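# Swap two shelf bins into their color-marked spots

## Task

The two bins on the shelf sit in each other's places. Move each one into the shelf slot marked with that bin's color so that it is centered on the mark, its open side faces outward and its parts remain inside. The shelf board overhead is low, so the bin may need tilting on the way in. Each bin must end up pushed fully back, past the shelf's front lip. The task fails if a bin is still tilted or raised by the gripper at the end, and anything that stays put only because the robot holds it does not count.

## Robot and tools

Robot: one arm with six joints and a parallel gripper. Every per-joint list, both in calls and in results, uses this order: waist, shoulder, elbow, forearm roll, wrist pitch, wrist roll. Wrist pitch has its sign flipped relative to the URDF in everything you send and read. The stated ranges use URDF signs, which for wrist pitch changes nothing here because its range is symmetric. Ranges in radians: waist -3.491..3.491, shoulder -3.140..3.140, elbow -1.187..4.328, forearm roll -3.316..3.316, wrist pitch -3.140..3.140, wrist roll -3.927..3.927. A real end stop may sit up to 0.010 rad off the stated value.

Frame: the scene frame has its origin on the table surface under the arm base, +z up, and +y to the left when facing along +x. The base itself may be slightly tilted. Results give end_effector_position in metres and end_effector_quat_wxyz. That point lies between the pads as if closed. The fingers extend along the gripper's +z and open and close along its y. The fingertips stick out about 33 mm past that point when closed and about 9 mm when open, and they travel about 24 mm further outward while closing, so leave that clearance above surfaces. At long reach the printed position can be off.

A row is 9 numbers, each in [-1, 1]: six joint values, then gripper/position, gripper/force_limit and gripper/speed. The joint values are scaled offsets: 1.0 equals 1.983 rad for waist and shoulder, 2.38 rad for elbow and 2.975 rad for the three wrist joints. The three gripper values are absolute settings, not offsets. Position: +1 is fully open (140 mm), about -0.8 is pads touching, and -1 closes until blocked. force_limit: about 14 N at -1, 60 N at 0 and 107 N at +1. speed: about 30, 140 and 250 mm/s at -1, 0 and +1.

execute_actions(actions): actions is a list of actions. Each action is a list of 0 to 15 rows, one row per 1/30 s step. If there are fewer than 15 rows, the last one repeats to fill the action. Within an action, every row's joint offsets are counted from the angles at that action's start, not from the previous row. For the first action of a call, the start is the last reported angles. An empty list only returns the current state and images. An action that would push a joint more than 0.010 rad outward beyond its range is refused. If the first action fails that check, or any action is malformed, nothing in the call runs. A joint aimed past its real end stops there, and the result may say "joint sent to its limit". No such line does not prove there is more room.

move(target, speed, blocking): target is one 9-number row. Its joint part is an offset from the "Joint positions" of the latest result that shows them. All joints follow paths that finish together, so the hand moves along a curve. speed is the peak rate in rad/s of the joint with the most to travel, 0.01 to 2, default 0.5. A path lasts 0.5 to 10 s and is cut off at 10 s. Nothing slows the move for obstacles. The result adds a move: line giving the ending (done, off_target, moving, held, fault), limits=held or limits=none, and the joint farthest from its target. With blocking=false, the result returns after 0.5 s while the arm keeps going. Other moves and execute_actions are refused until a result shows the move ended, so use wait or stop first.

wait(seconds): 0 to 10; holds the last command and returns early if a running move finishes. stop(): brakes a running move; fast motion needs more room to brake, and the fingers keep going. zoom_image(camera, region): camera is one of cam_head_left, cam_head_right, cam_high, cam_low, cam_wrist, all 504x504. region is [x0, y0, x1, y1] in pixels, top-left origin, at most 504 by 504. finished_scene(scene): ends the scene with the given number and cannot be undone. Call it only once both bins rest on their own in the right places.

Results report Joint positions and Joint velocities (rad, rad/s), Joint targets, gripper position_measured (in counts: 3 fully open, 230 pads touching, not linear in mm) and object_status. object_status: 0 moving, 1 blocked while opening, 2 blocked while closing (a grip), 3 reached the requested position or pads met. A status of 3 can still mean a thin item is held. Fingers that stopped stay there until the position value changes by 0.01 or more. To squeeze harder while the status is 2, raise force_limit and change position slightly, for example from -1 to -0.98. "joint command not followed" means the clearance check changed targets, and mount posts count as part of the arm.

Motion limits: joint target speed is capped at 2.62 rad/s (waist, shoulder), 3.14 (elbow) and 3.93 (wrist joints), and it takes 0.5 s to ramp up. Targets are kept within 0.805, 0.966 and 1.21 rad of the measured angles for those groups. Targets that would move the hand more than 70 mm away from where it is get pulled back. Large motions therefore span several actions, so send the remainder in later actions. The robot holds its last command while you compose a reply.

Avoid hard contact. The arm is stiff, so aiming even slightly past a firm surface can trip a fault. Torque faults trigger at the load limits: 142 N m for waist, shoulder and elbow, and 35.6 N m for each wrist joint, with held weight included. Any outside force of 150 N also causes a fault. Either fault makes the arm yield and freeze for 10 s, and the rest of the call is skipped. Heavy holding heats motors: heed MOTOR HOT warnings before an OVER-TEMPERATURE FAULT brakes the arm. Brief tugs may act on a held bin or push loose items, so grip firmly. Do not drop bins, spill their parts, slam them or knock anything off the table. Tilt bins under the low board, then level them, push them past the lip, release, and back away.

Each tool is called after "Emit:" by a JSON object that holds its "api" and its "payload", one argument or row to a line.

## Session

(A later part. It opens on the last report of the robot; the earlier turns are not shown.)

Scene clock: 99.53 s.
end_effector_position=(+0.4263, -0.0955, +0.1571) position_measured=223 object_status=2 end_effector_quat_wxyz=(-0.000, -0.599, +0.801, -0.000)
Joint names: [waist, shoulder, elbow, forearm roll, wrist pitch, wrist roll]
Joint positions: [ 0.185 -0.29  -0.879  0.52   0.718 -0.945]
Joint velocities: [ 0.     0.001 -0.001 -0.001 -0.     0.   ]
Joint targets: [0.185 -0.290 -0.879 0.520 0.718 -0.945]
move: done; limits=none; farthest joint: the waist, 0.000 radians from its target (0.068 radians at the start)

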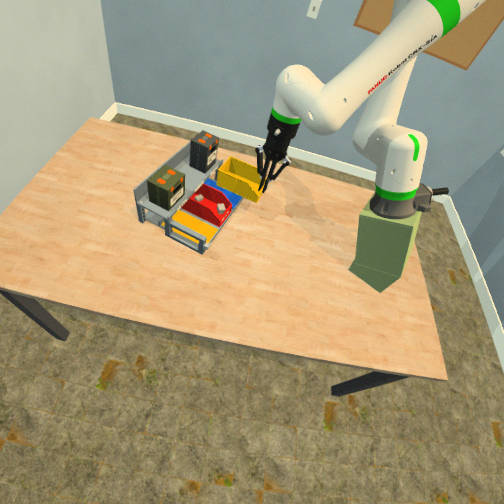

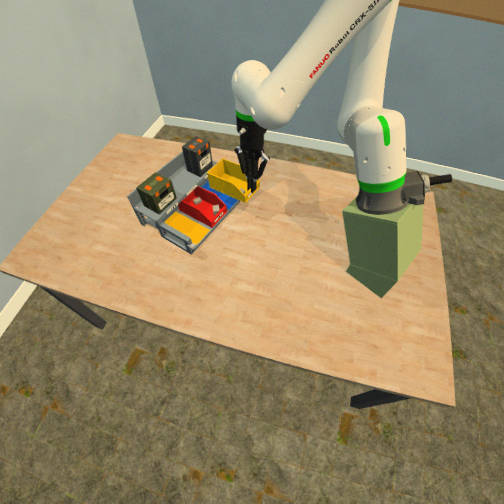

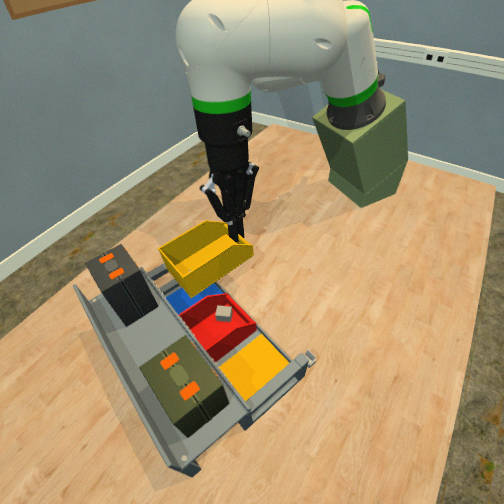

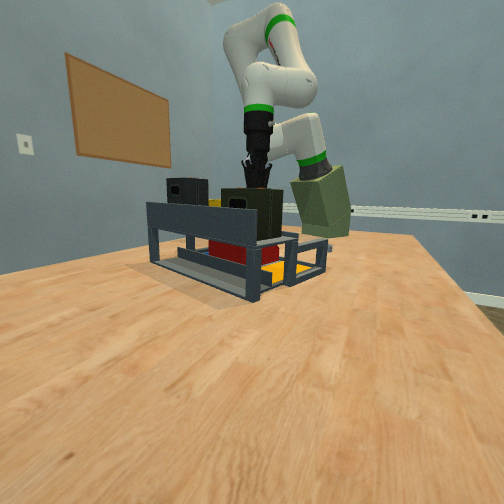

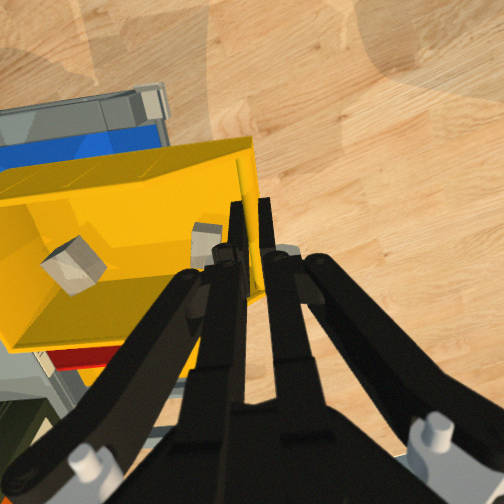

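Emit:
{"api": "move", "payload": {
  "target": [0.2334,0.1548,0.0624,0.0487,0.0212,-0.1933,-0.98,0.5,-1],
  "speed": 0.2
}}

Scene clock: 104.87 s.
end_effector_position=(+0.4691, +0.1230, +0.1581) position_measured=223 object_status=2 end_effector_quat_wxyz=(+0.007, -0.601, +0.799, -0.002)
Joint names: [waist, shoulder, elbow, forearm roll, wrist pitch, wrist roll]
Joint positions: [ 0.648  0.017 -0.731  0.665  0.781 -1.52 ]
Joint velocities: [ 0.    -0.001 -0.     0.001  0.    -0.001]
Joint targets: [0.648 0.017 -0.731 0.665 0.781 -1.520]
move: done; limits=none; farthest joint: the waist, 0.000 radians from its target (0.463 radians at the start)

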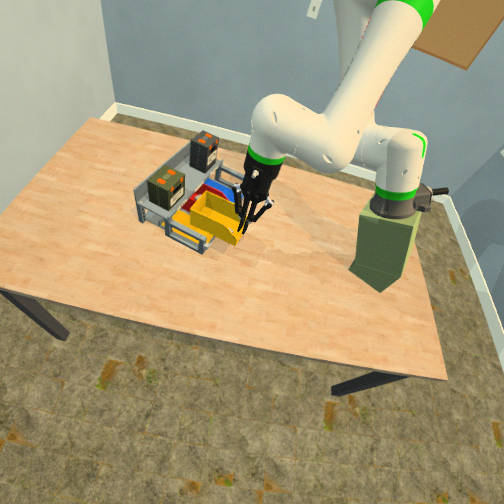

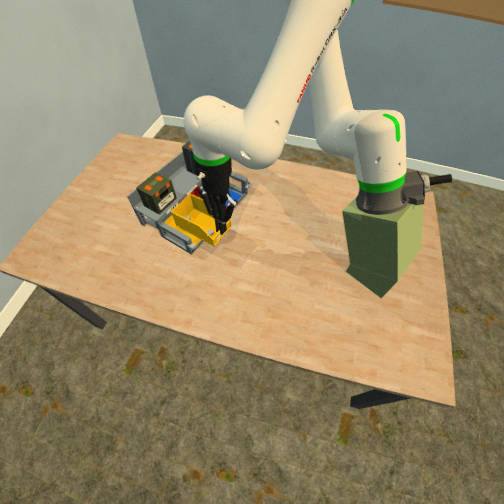

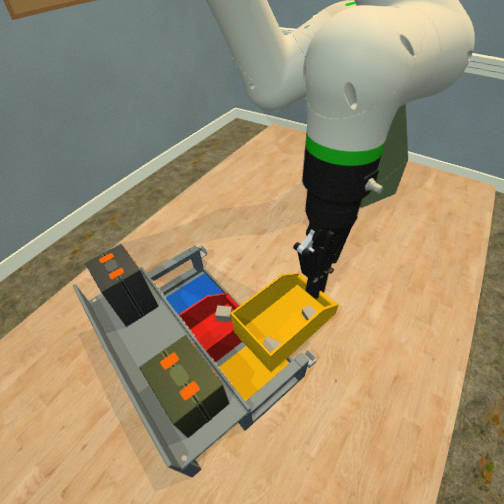

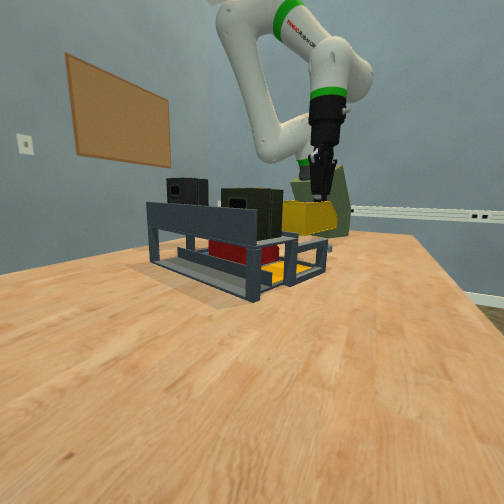

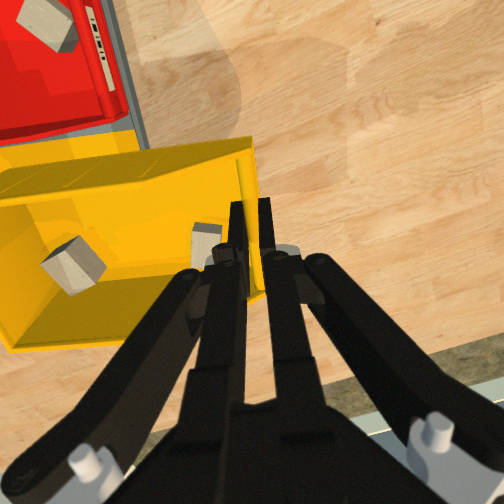

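Emit:
{"api": "move", "payload": {
  "target": [-0.0484,0.0552,0.0132,0.0168,-0.0326,0.003,-0.98,0.5,-1],
  "speed": 0.08
}}

Scene clock: 110.23 s.
end_effector_position=(+0.4871, +0.1179, +0.1160) position_measured=223 object_status=2 end_effector_quat_wxyz=(+0.002, -0.599, +0.801, +0.001)
Joint names: [waist, shoulder, elbow, forearm roll, wrist pitch, wrist roll]
Joint positions: [ 0.552  0.126 -0.699  0.715  0.684 -1.511]
Joint velocities: [-0.     0.    -0.     0.001  0.    -0.   ]
Joint targets: [0.552 0.126 -0.699 0.715 0.684 -1.511]
move: done; limits=none; farthest joint: the waist, 0.000 radians from its target (0.096 radians at the start)

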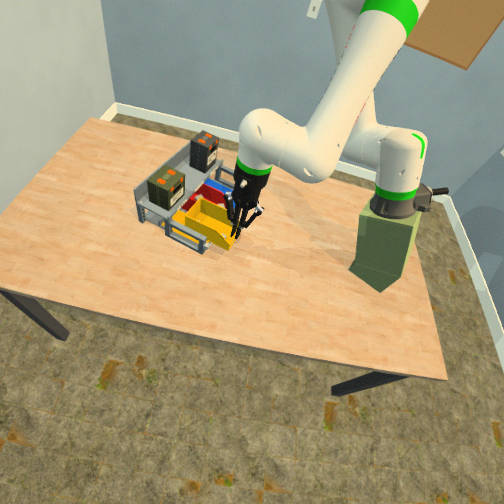

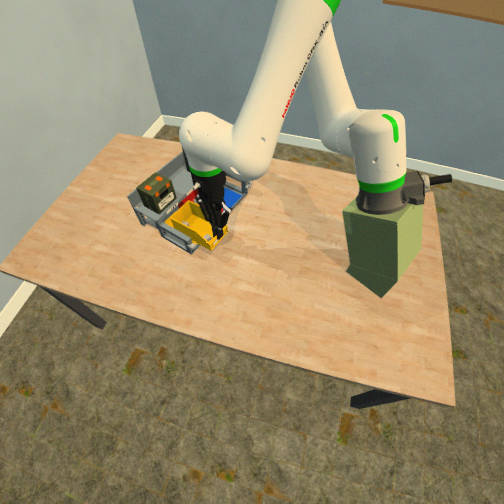

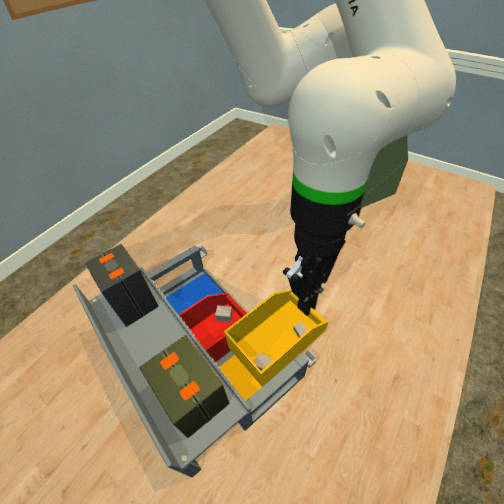

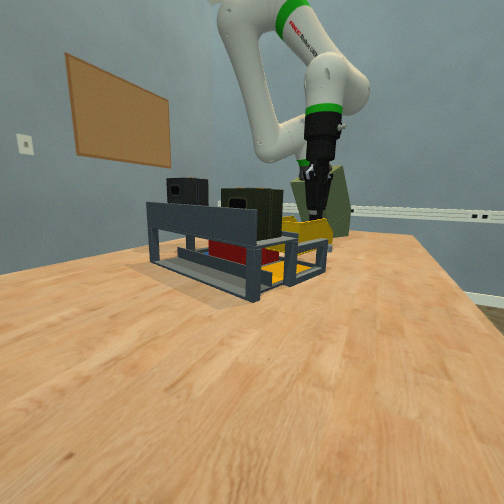

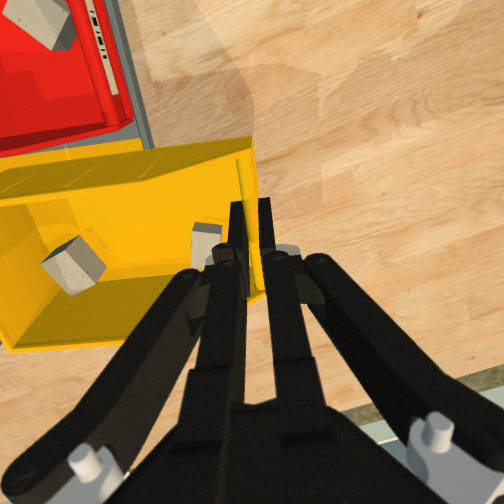

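Emit:
{"api": "move", "payload": {
  "target": [-0.0363,0.0437,0.011,0.0206,-0.0242,-0.0024,-0.98,0.5,-1],
  "speed": 0.06
}}

Scene clock: 112.87 s.
end_effector_position=(+0.5023, +0.1130, +0.0821) position_measured=223 object_status=2 end_effector_quat_wxyz=(-0.001, -0.599, +0.800, -0.000)
Joint names: [waist, shoulder, elbow, forearm roll, wrist pitch, wrist roll]
Joint positions: [ 0.48   0.213 -0.673  0.776  0.612 -1.518]
Joint velocities: [-0.    -0.001  0.001  0.    -0.001 -0.   ]
Joint targets: [0.480 0.213 -0.673 0.776 0.612 -1.518]
move: done; limits=none; farthest joint: the waist, 0.000 radians from its target (0.072 radians at the start)

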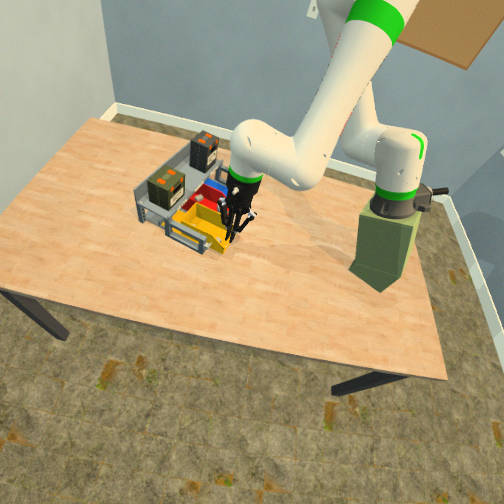

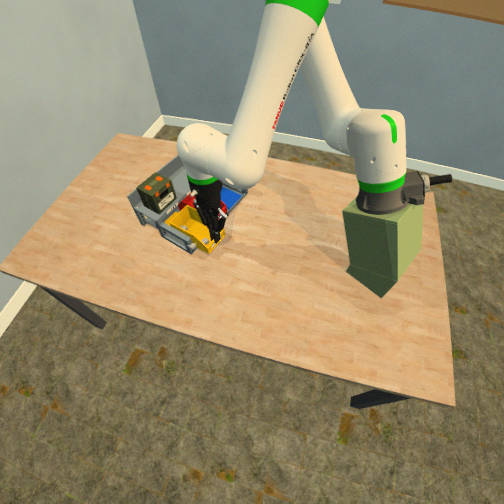

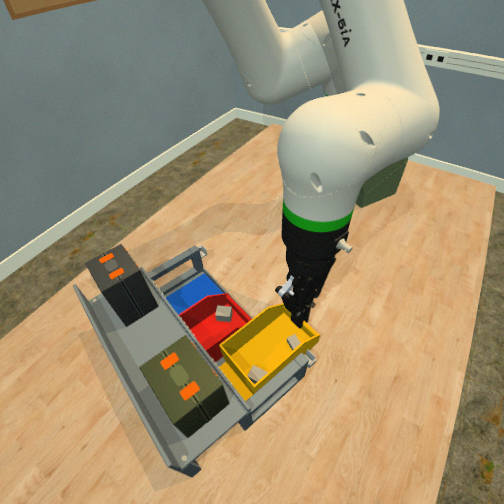

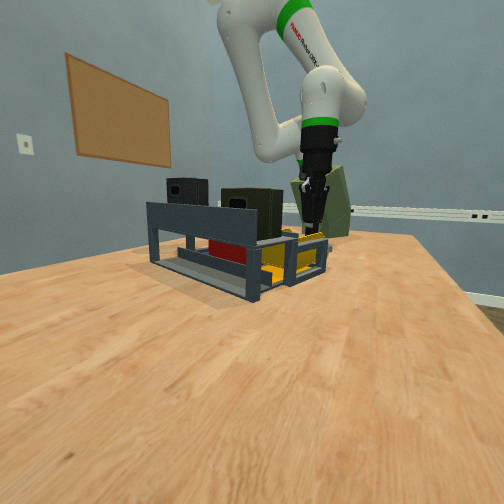

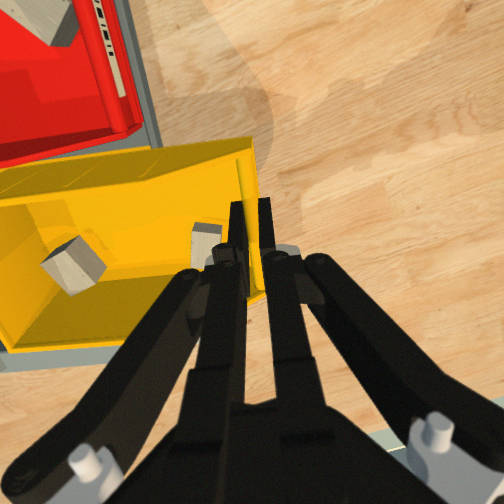

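Emit:
{"api": "move", "payload": {
  "target": [-0.0245,0.018,0.0428,-0.0215,0.009,0.041,-0.98,0.5,-1],
  "speed": 0.06
}}

Emit:
{"api": "move", "payload": {
  "target": [-0.0225,0.0191,0.044,-0.0195,0.0101,0.0373,-0.98,0.5,-1],
  "speed": 0.04
}}

Scene clock: 119.17 s.
end_effector_position=(+0.5379, +0.1016, +0.0807) position_measured=223 object_status=2 end_effector_quat_wxyz=(-0.001, -0.600, +0.800, +0.001)
Joint names: [waist, shoulder, elbow, forearm roll, wrist pitch, wrist roll]
Joint positions: [ 0.432  0.249 -0.571  0.712  0.639 -1.396]
Joint velocities: [-0.     0.002 -0.     0.001 -0.     0.   ]
Joint targets: [0.432 0.249 -0.571 0.712 0.639 -1.396]
move: done; limits=none; farthest joint: the waist, 0.000 radians from its target (0.049 radians at the start)

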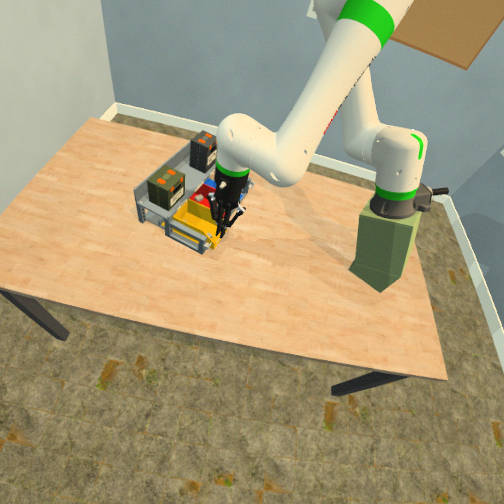

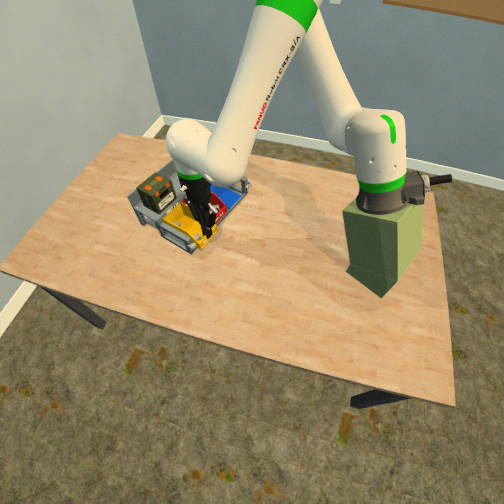

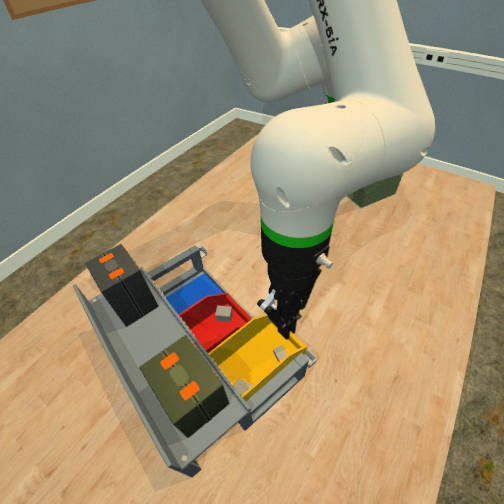

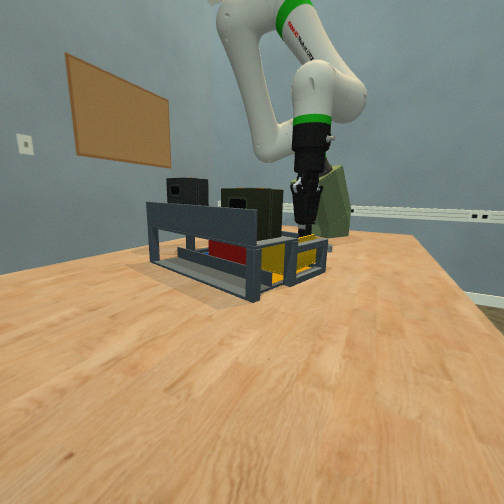

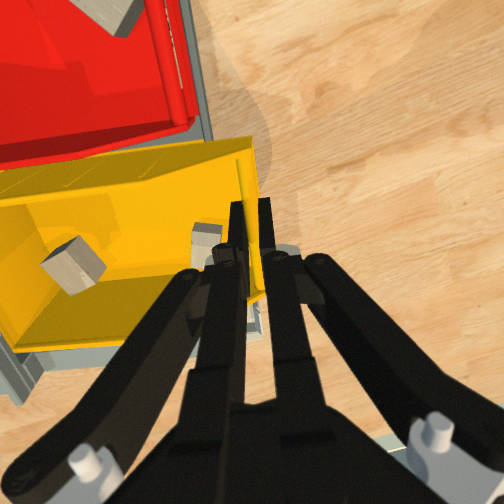

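Scene clock: 122.20 s.
end_effector_position=(+0.5735, +0.0901, +0.0797) position_measured=223 object_status=2 end_effector_quat_wxyz=(-0.001, -0.599, +0.800, +0.003)
Joint names: [waist, shoulder, elbow, forearm roll, wrist pitch, wrist roll]
Joint positions: [ 0.387  0.286 -0.467  0.654  0.669 -1.285]
Joint velocities: [-0.    -0.     0.001  0.001  0.002 -0.   ]
Joint targets: [0.387 0.286 -0.467 0.654 0.669 -1.285]
move: done; limits=none; farthest joint: the waist, 0.000 radians from its target (0.044 radians at the start)

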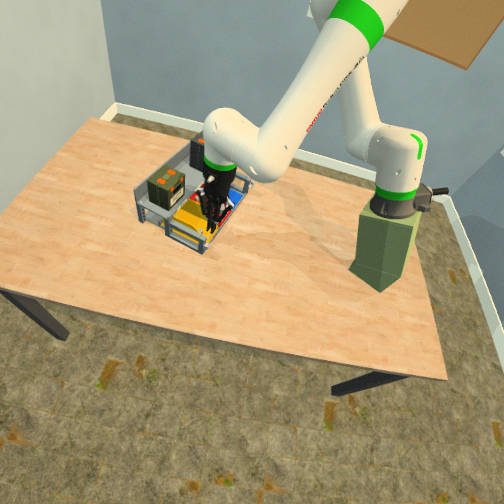

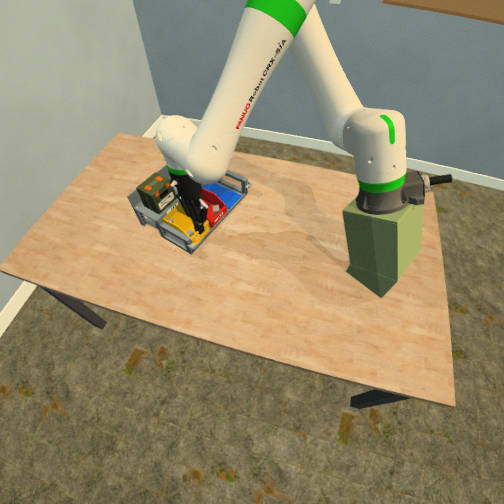

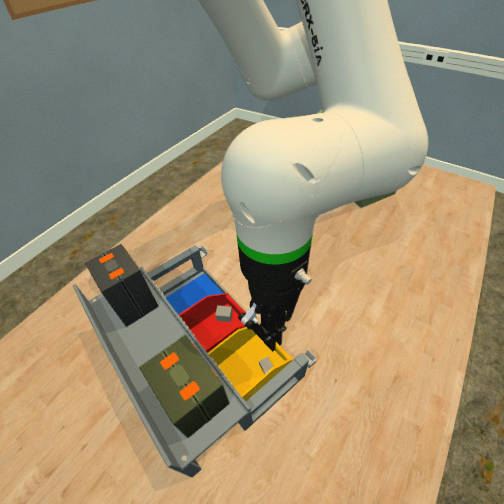

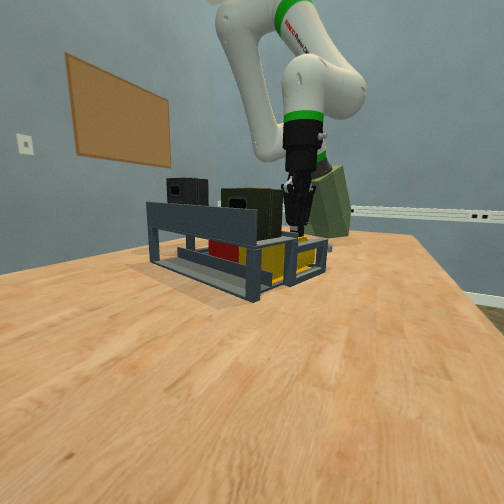

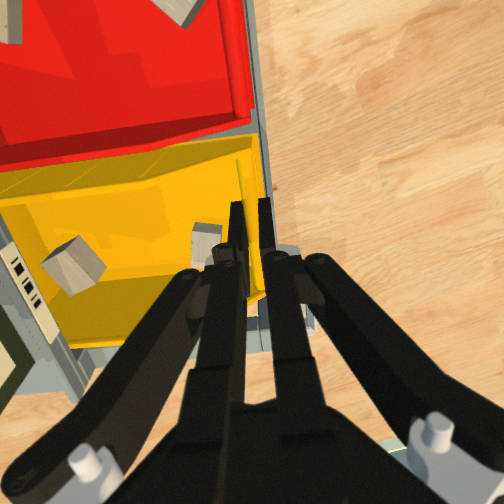

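Emit:
{"api": "move", "payload": {
  "target": [-0.0079,0.0138,-0.0016,0.0085,-0.0102,-0.006,-0.98,0.5,-1],
  "speed": 0.03
}}

Emit:
{"api": "zoom_image", "payload": {
  "camera": "cam_wrist",
  "region": [200, 70, 300, 210]
}}

Scene clock: 124.97 s.
end_effector_position=(+0.5735, +0.0896, +0.0653) position_measured=223 object_status=2 end_effector_quat_wxyz=(-0.001, -0.599, +0.801, +0.002)
Joint names: [waist, shoulder, elbow, forearm roll, wrist pitch, wrist roll]
Joint positions: [ 0.371  0.314 -0.471  0.679  0.638 -1.303]
Joint velocities: [-0.    -0.    -0.     0.001  0.    -0.001]
Joint targets: [0.371 0.314 -0.471 0.679 0.638 -1.303]
move: done; limits=none; farthest joint: the waist, 0.000 radians from its target (0.016 radians at the start)

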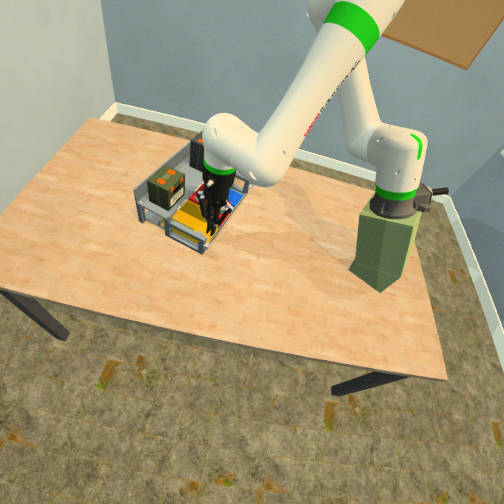

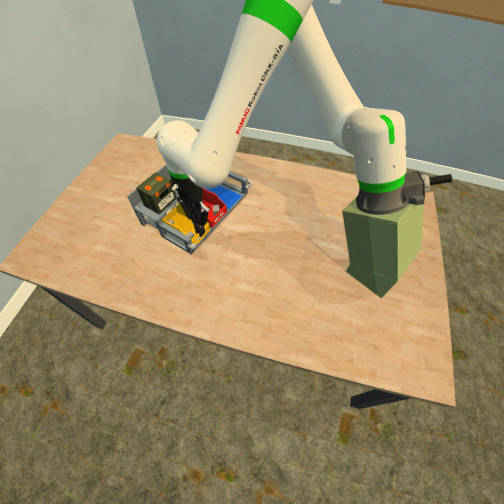

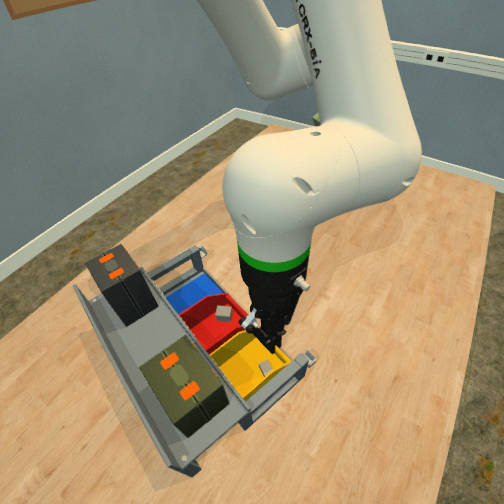

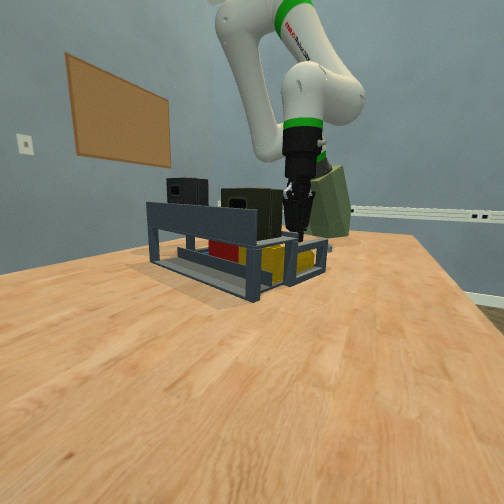

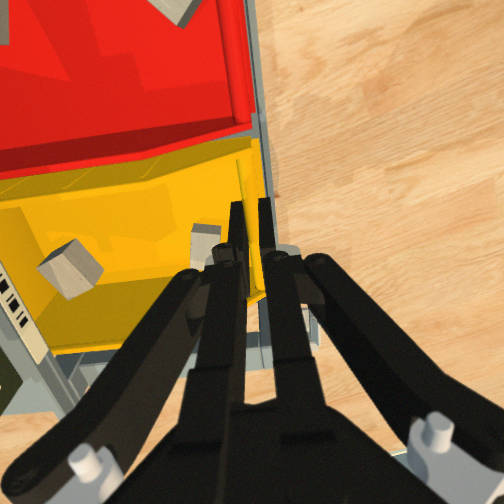

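Region (200, 70, 300, 210) of cam_wrist's 504x504 image, scaled by 3.600, with more detail than that image has; it fills the left 360 columns of this view, and the rest is white.

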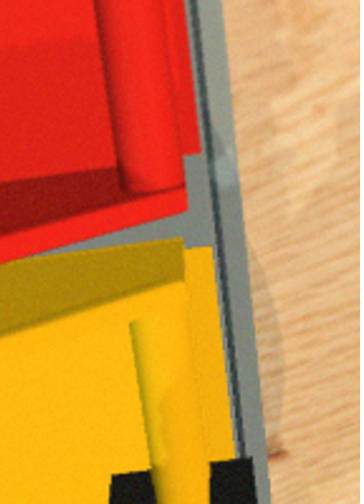

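Within about 1 mm, which is fine since the mark is a little narrower than the bin.

Emit:
{"api": "move", "payload": {
  "target": [0,0,0,0,0,0,-0.55,0,-1]
}}

Emit:
{"api": "move", "payload": {
  "target": [0.022,-0.038,0.004,-0.023,0.029,0.016,-0.55,0,-1],
  "speed": 0.15
}}

Emit:
{"api": "finished_scene", "payload": {
  "scene": 2
}}

Scene clock: 127.30 s.
end_effector_position=(+0.5735, +0.0896, +0.0653) position_measured=199 object_status=3 end_effector_quat_wxyz=(-0.001, -0.599, +0.801, +0.002)
Joint names: [waist, shoulder, elbow, forearm roll, wrist pitch, wrist roll]
Joint positions: [ 0.371  0.314 -0.471  0.679  0.638 -1.303]
Joint velocities: [-0.     0.    -0.    -0.001 -0.     0.001]
Joint targets: [0.371 0.314 -0.471 0.679 0.638 -1.303]
move: done; limits=none; farthest joint: the waist, 0.000 radians from its target (0.000 radians at the start)

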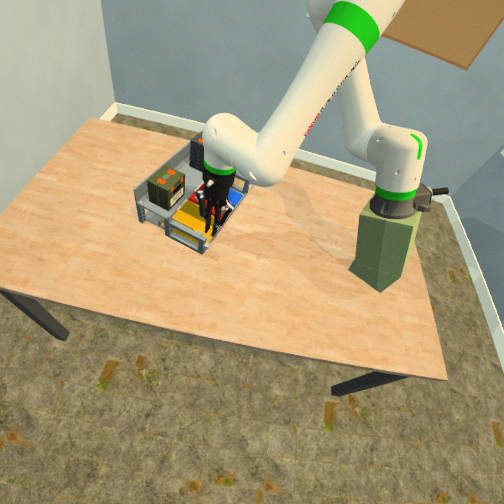

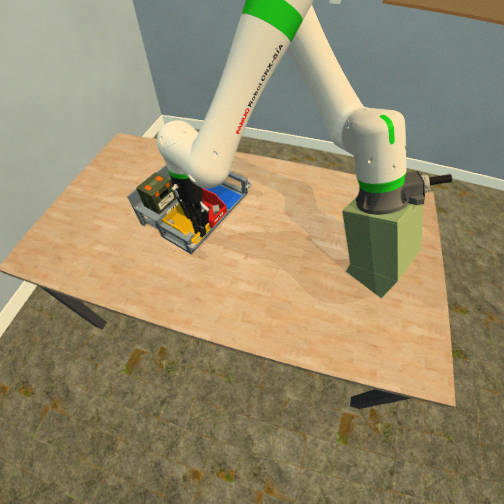

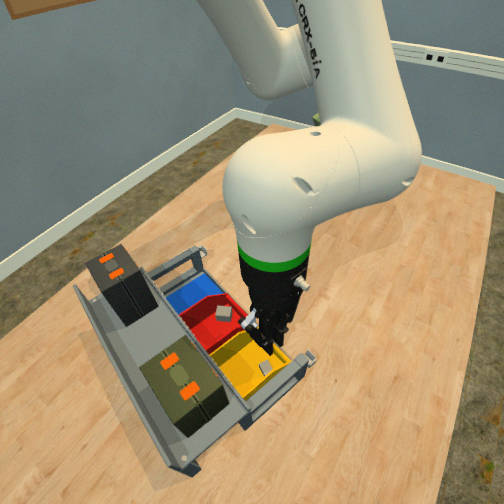

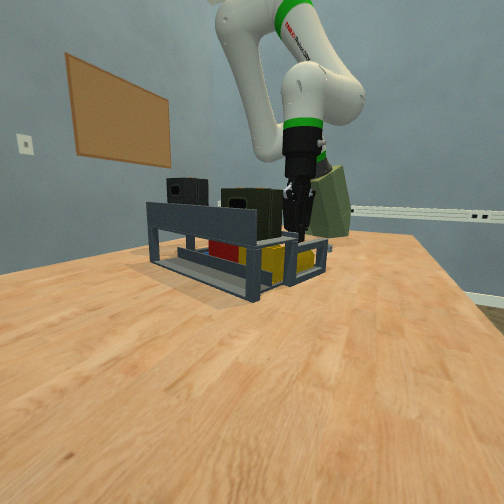

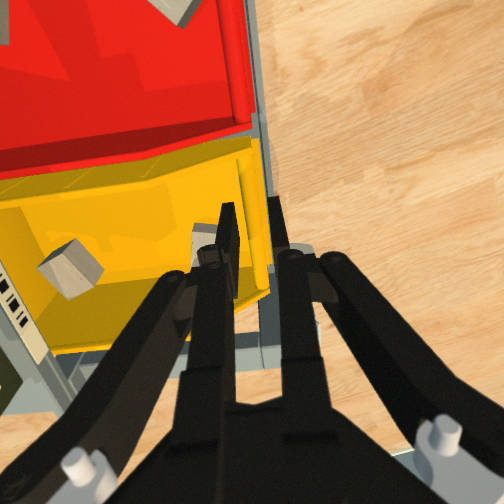

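Scene clock: 128.23 s.
end_effector_position=(+0.5709, +0.0909, +0.1046) position_measured=199 object_status=3 end_effector_quat_wxyz=(-0.002, -0.600, +0.800, +0.005)
Joint names: [waist, shoulder, elbow, forearm roll, wrist pitch, wrist roll]
Joint positions: [ 0.415  0.238 -0.461  0.611  0.725 -1.255]
Joint velocities: [ 0.     0.001  0.    -0.001 -0.001  0.   ]
Joint targets: [0.415 0.238 -0.461 0.611 0.725 -1.255]
move: done; limits=none; farthest joint: the waist, 0.000 radians from its target (0.043 radians at the start)

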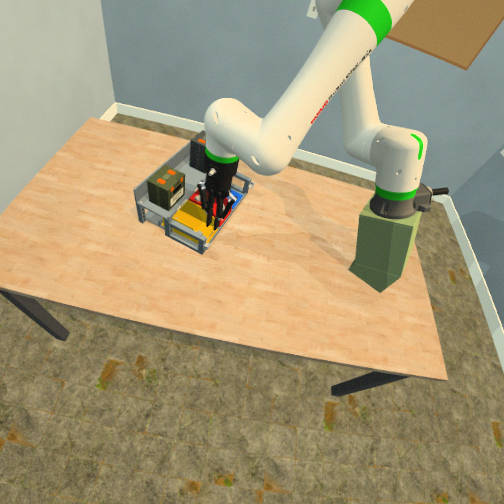

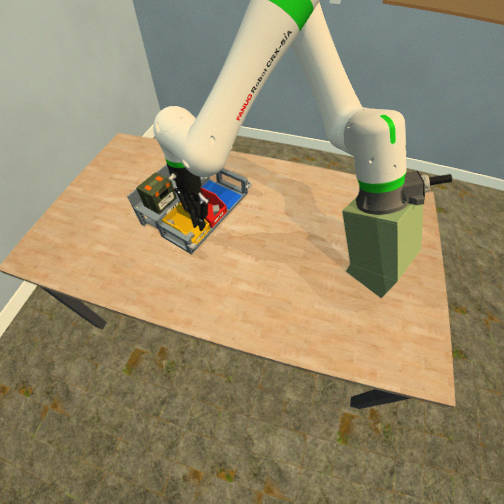

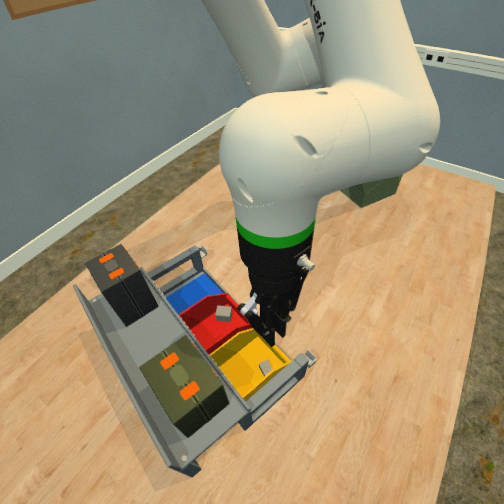

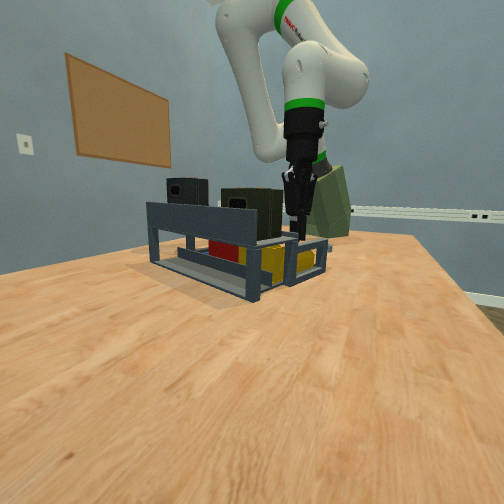

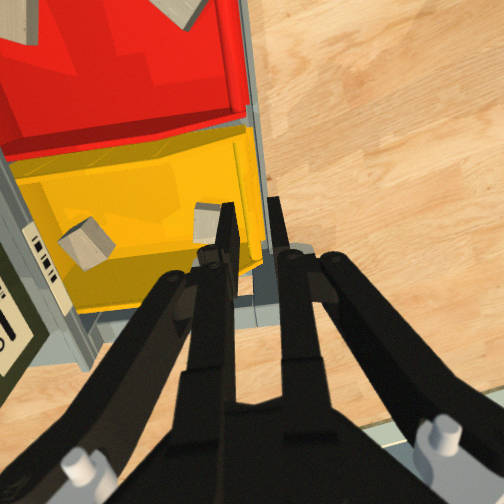

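The scene is finished: the task was done.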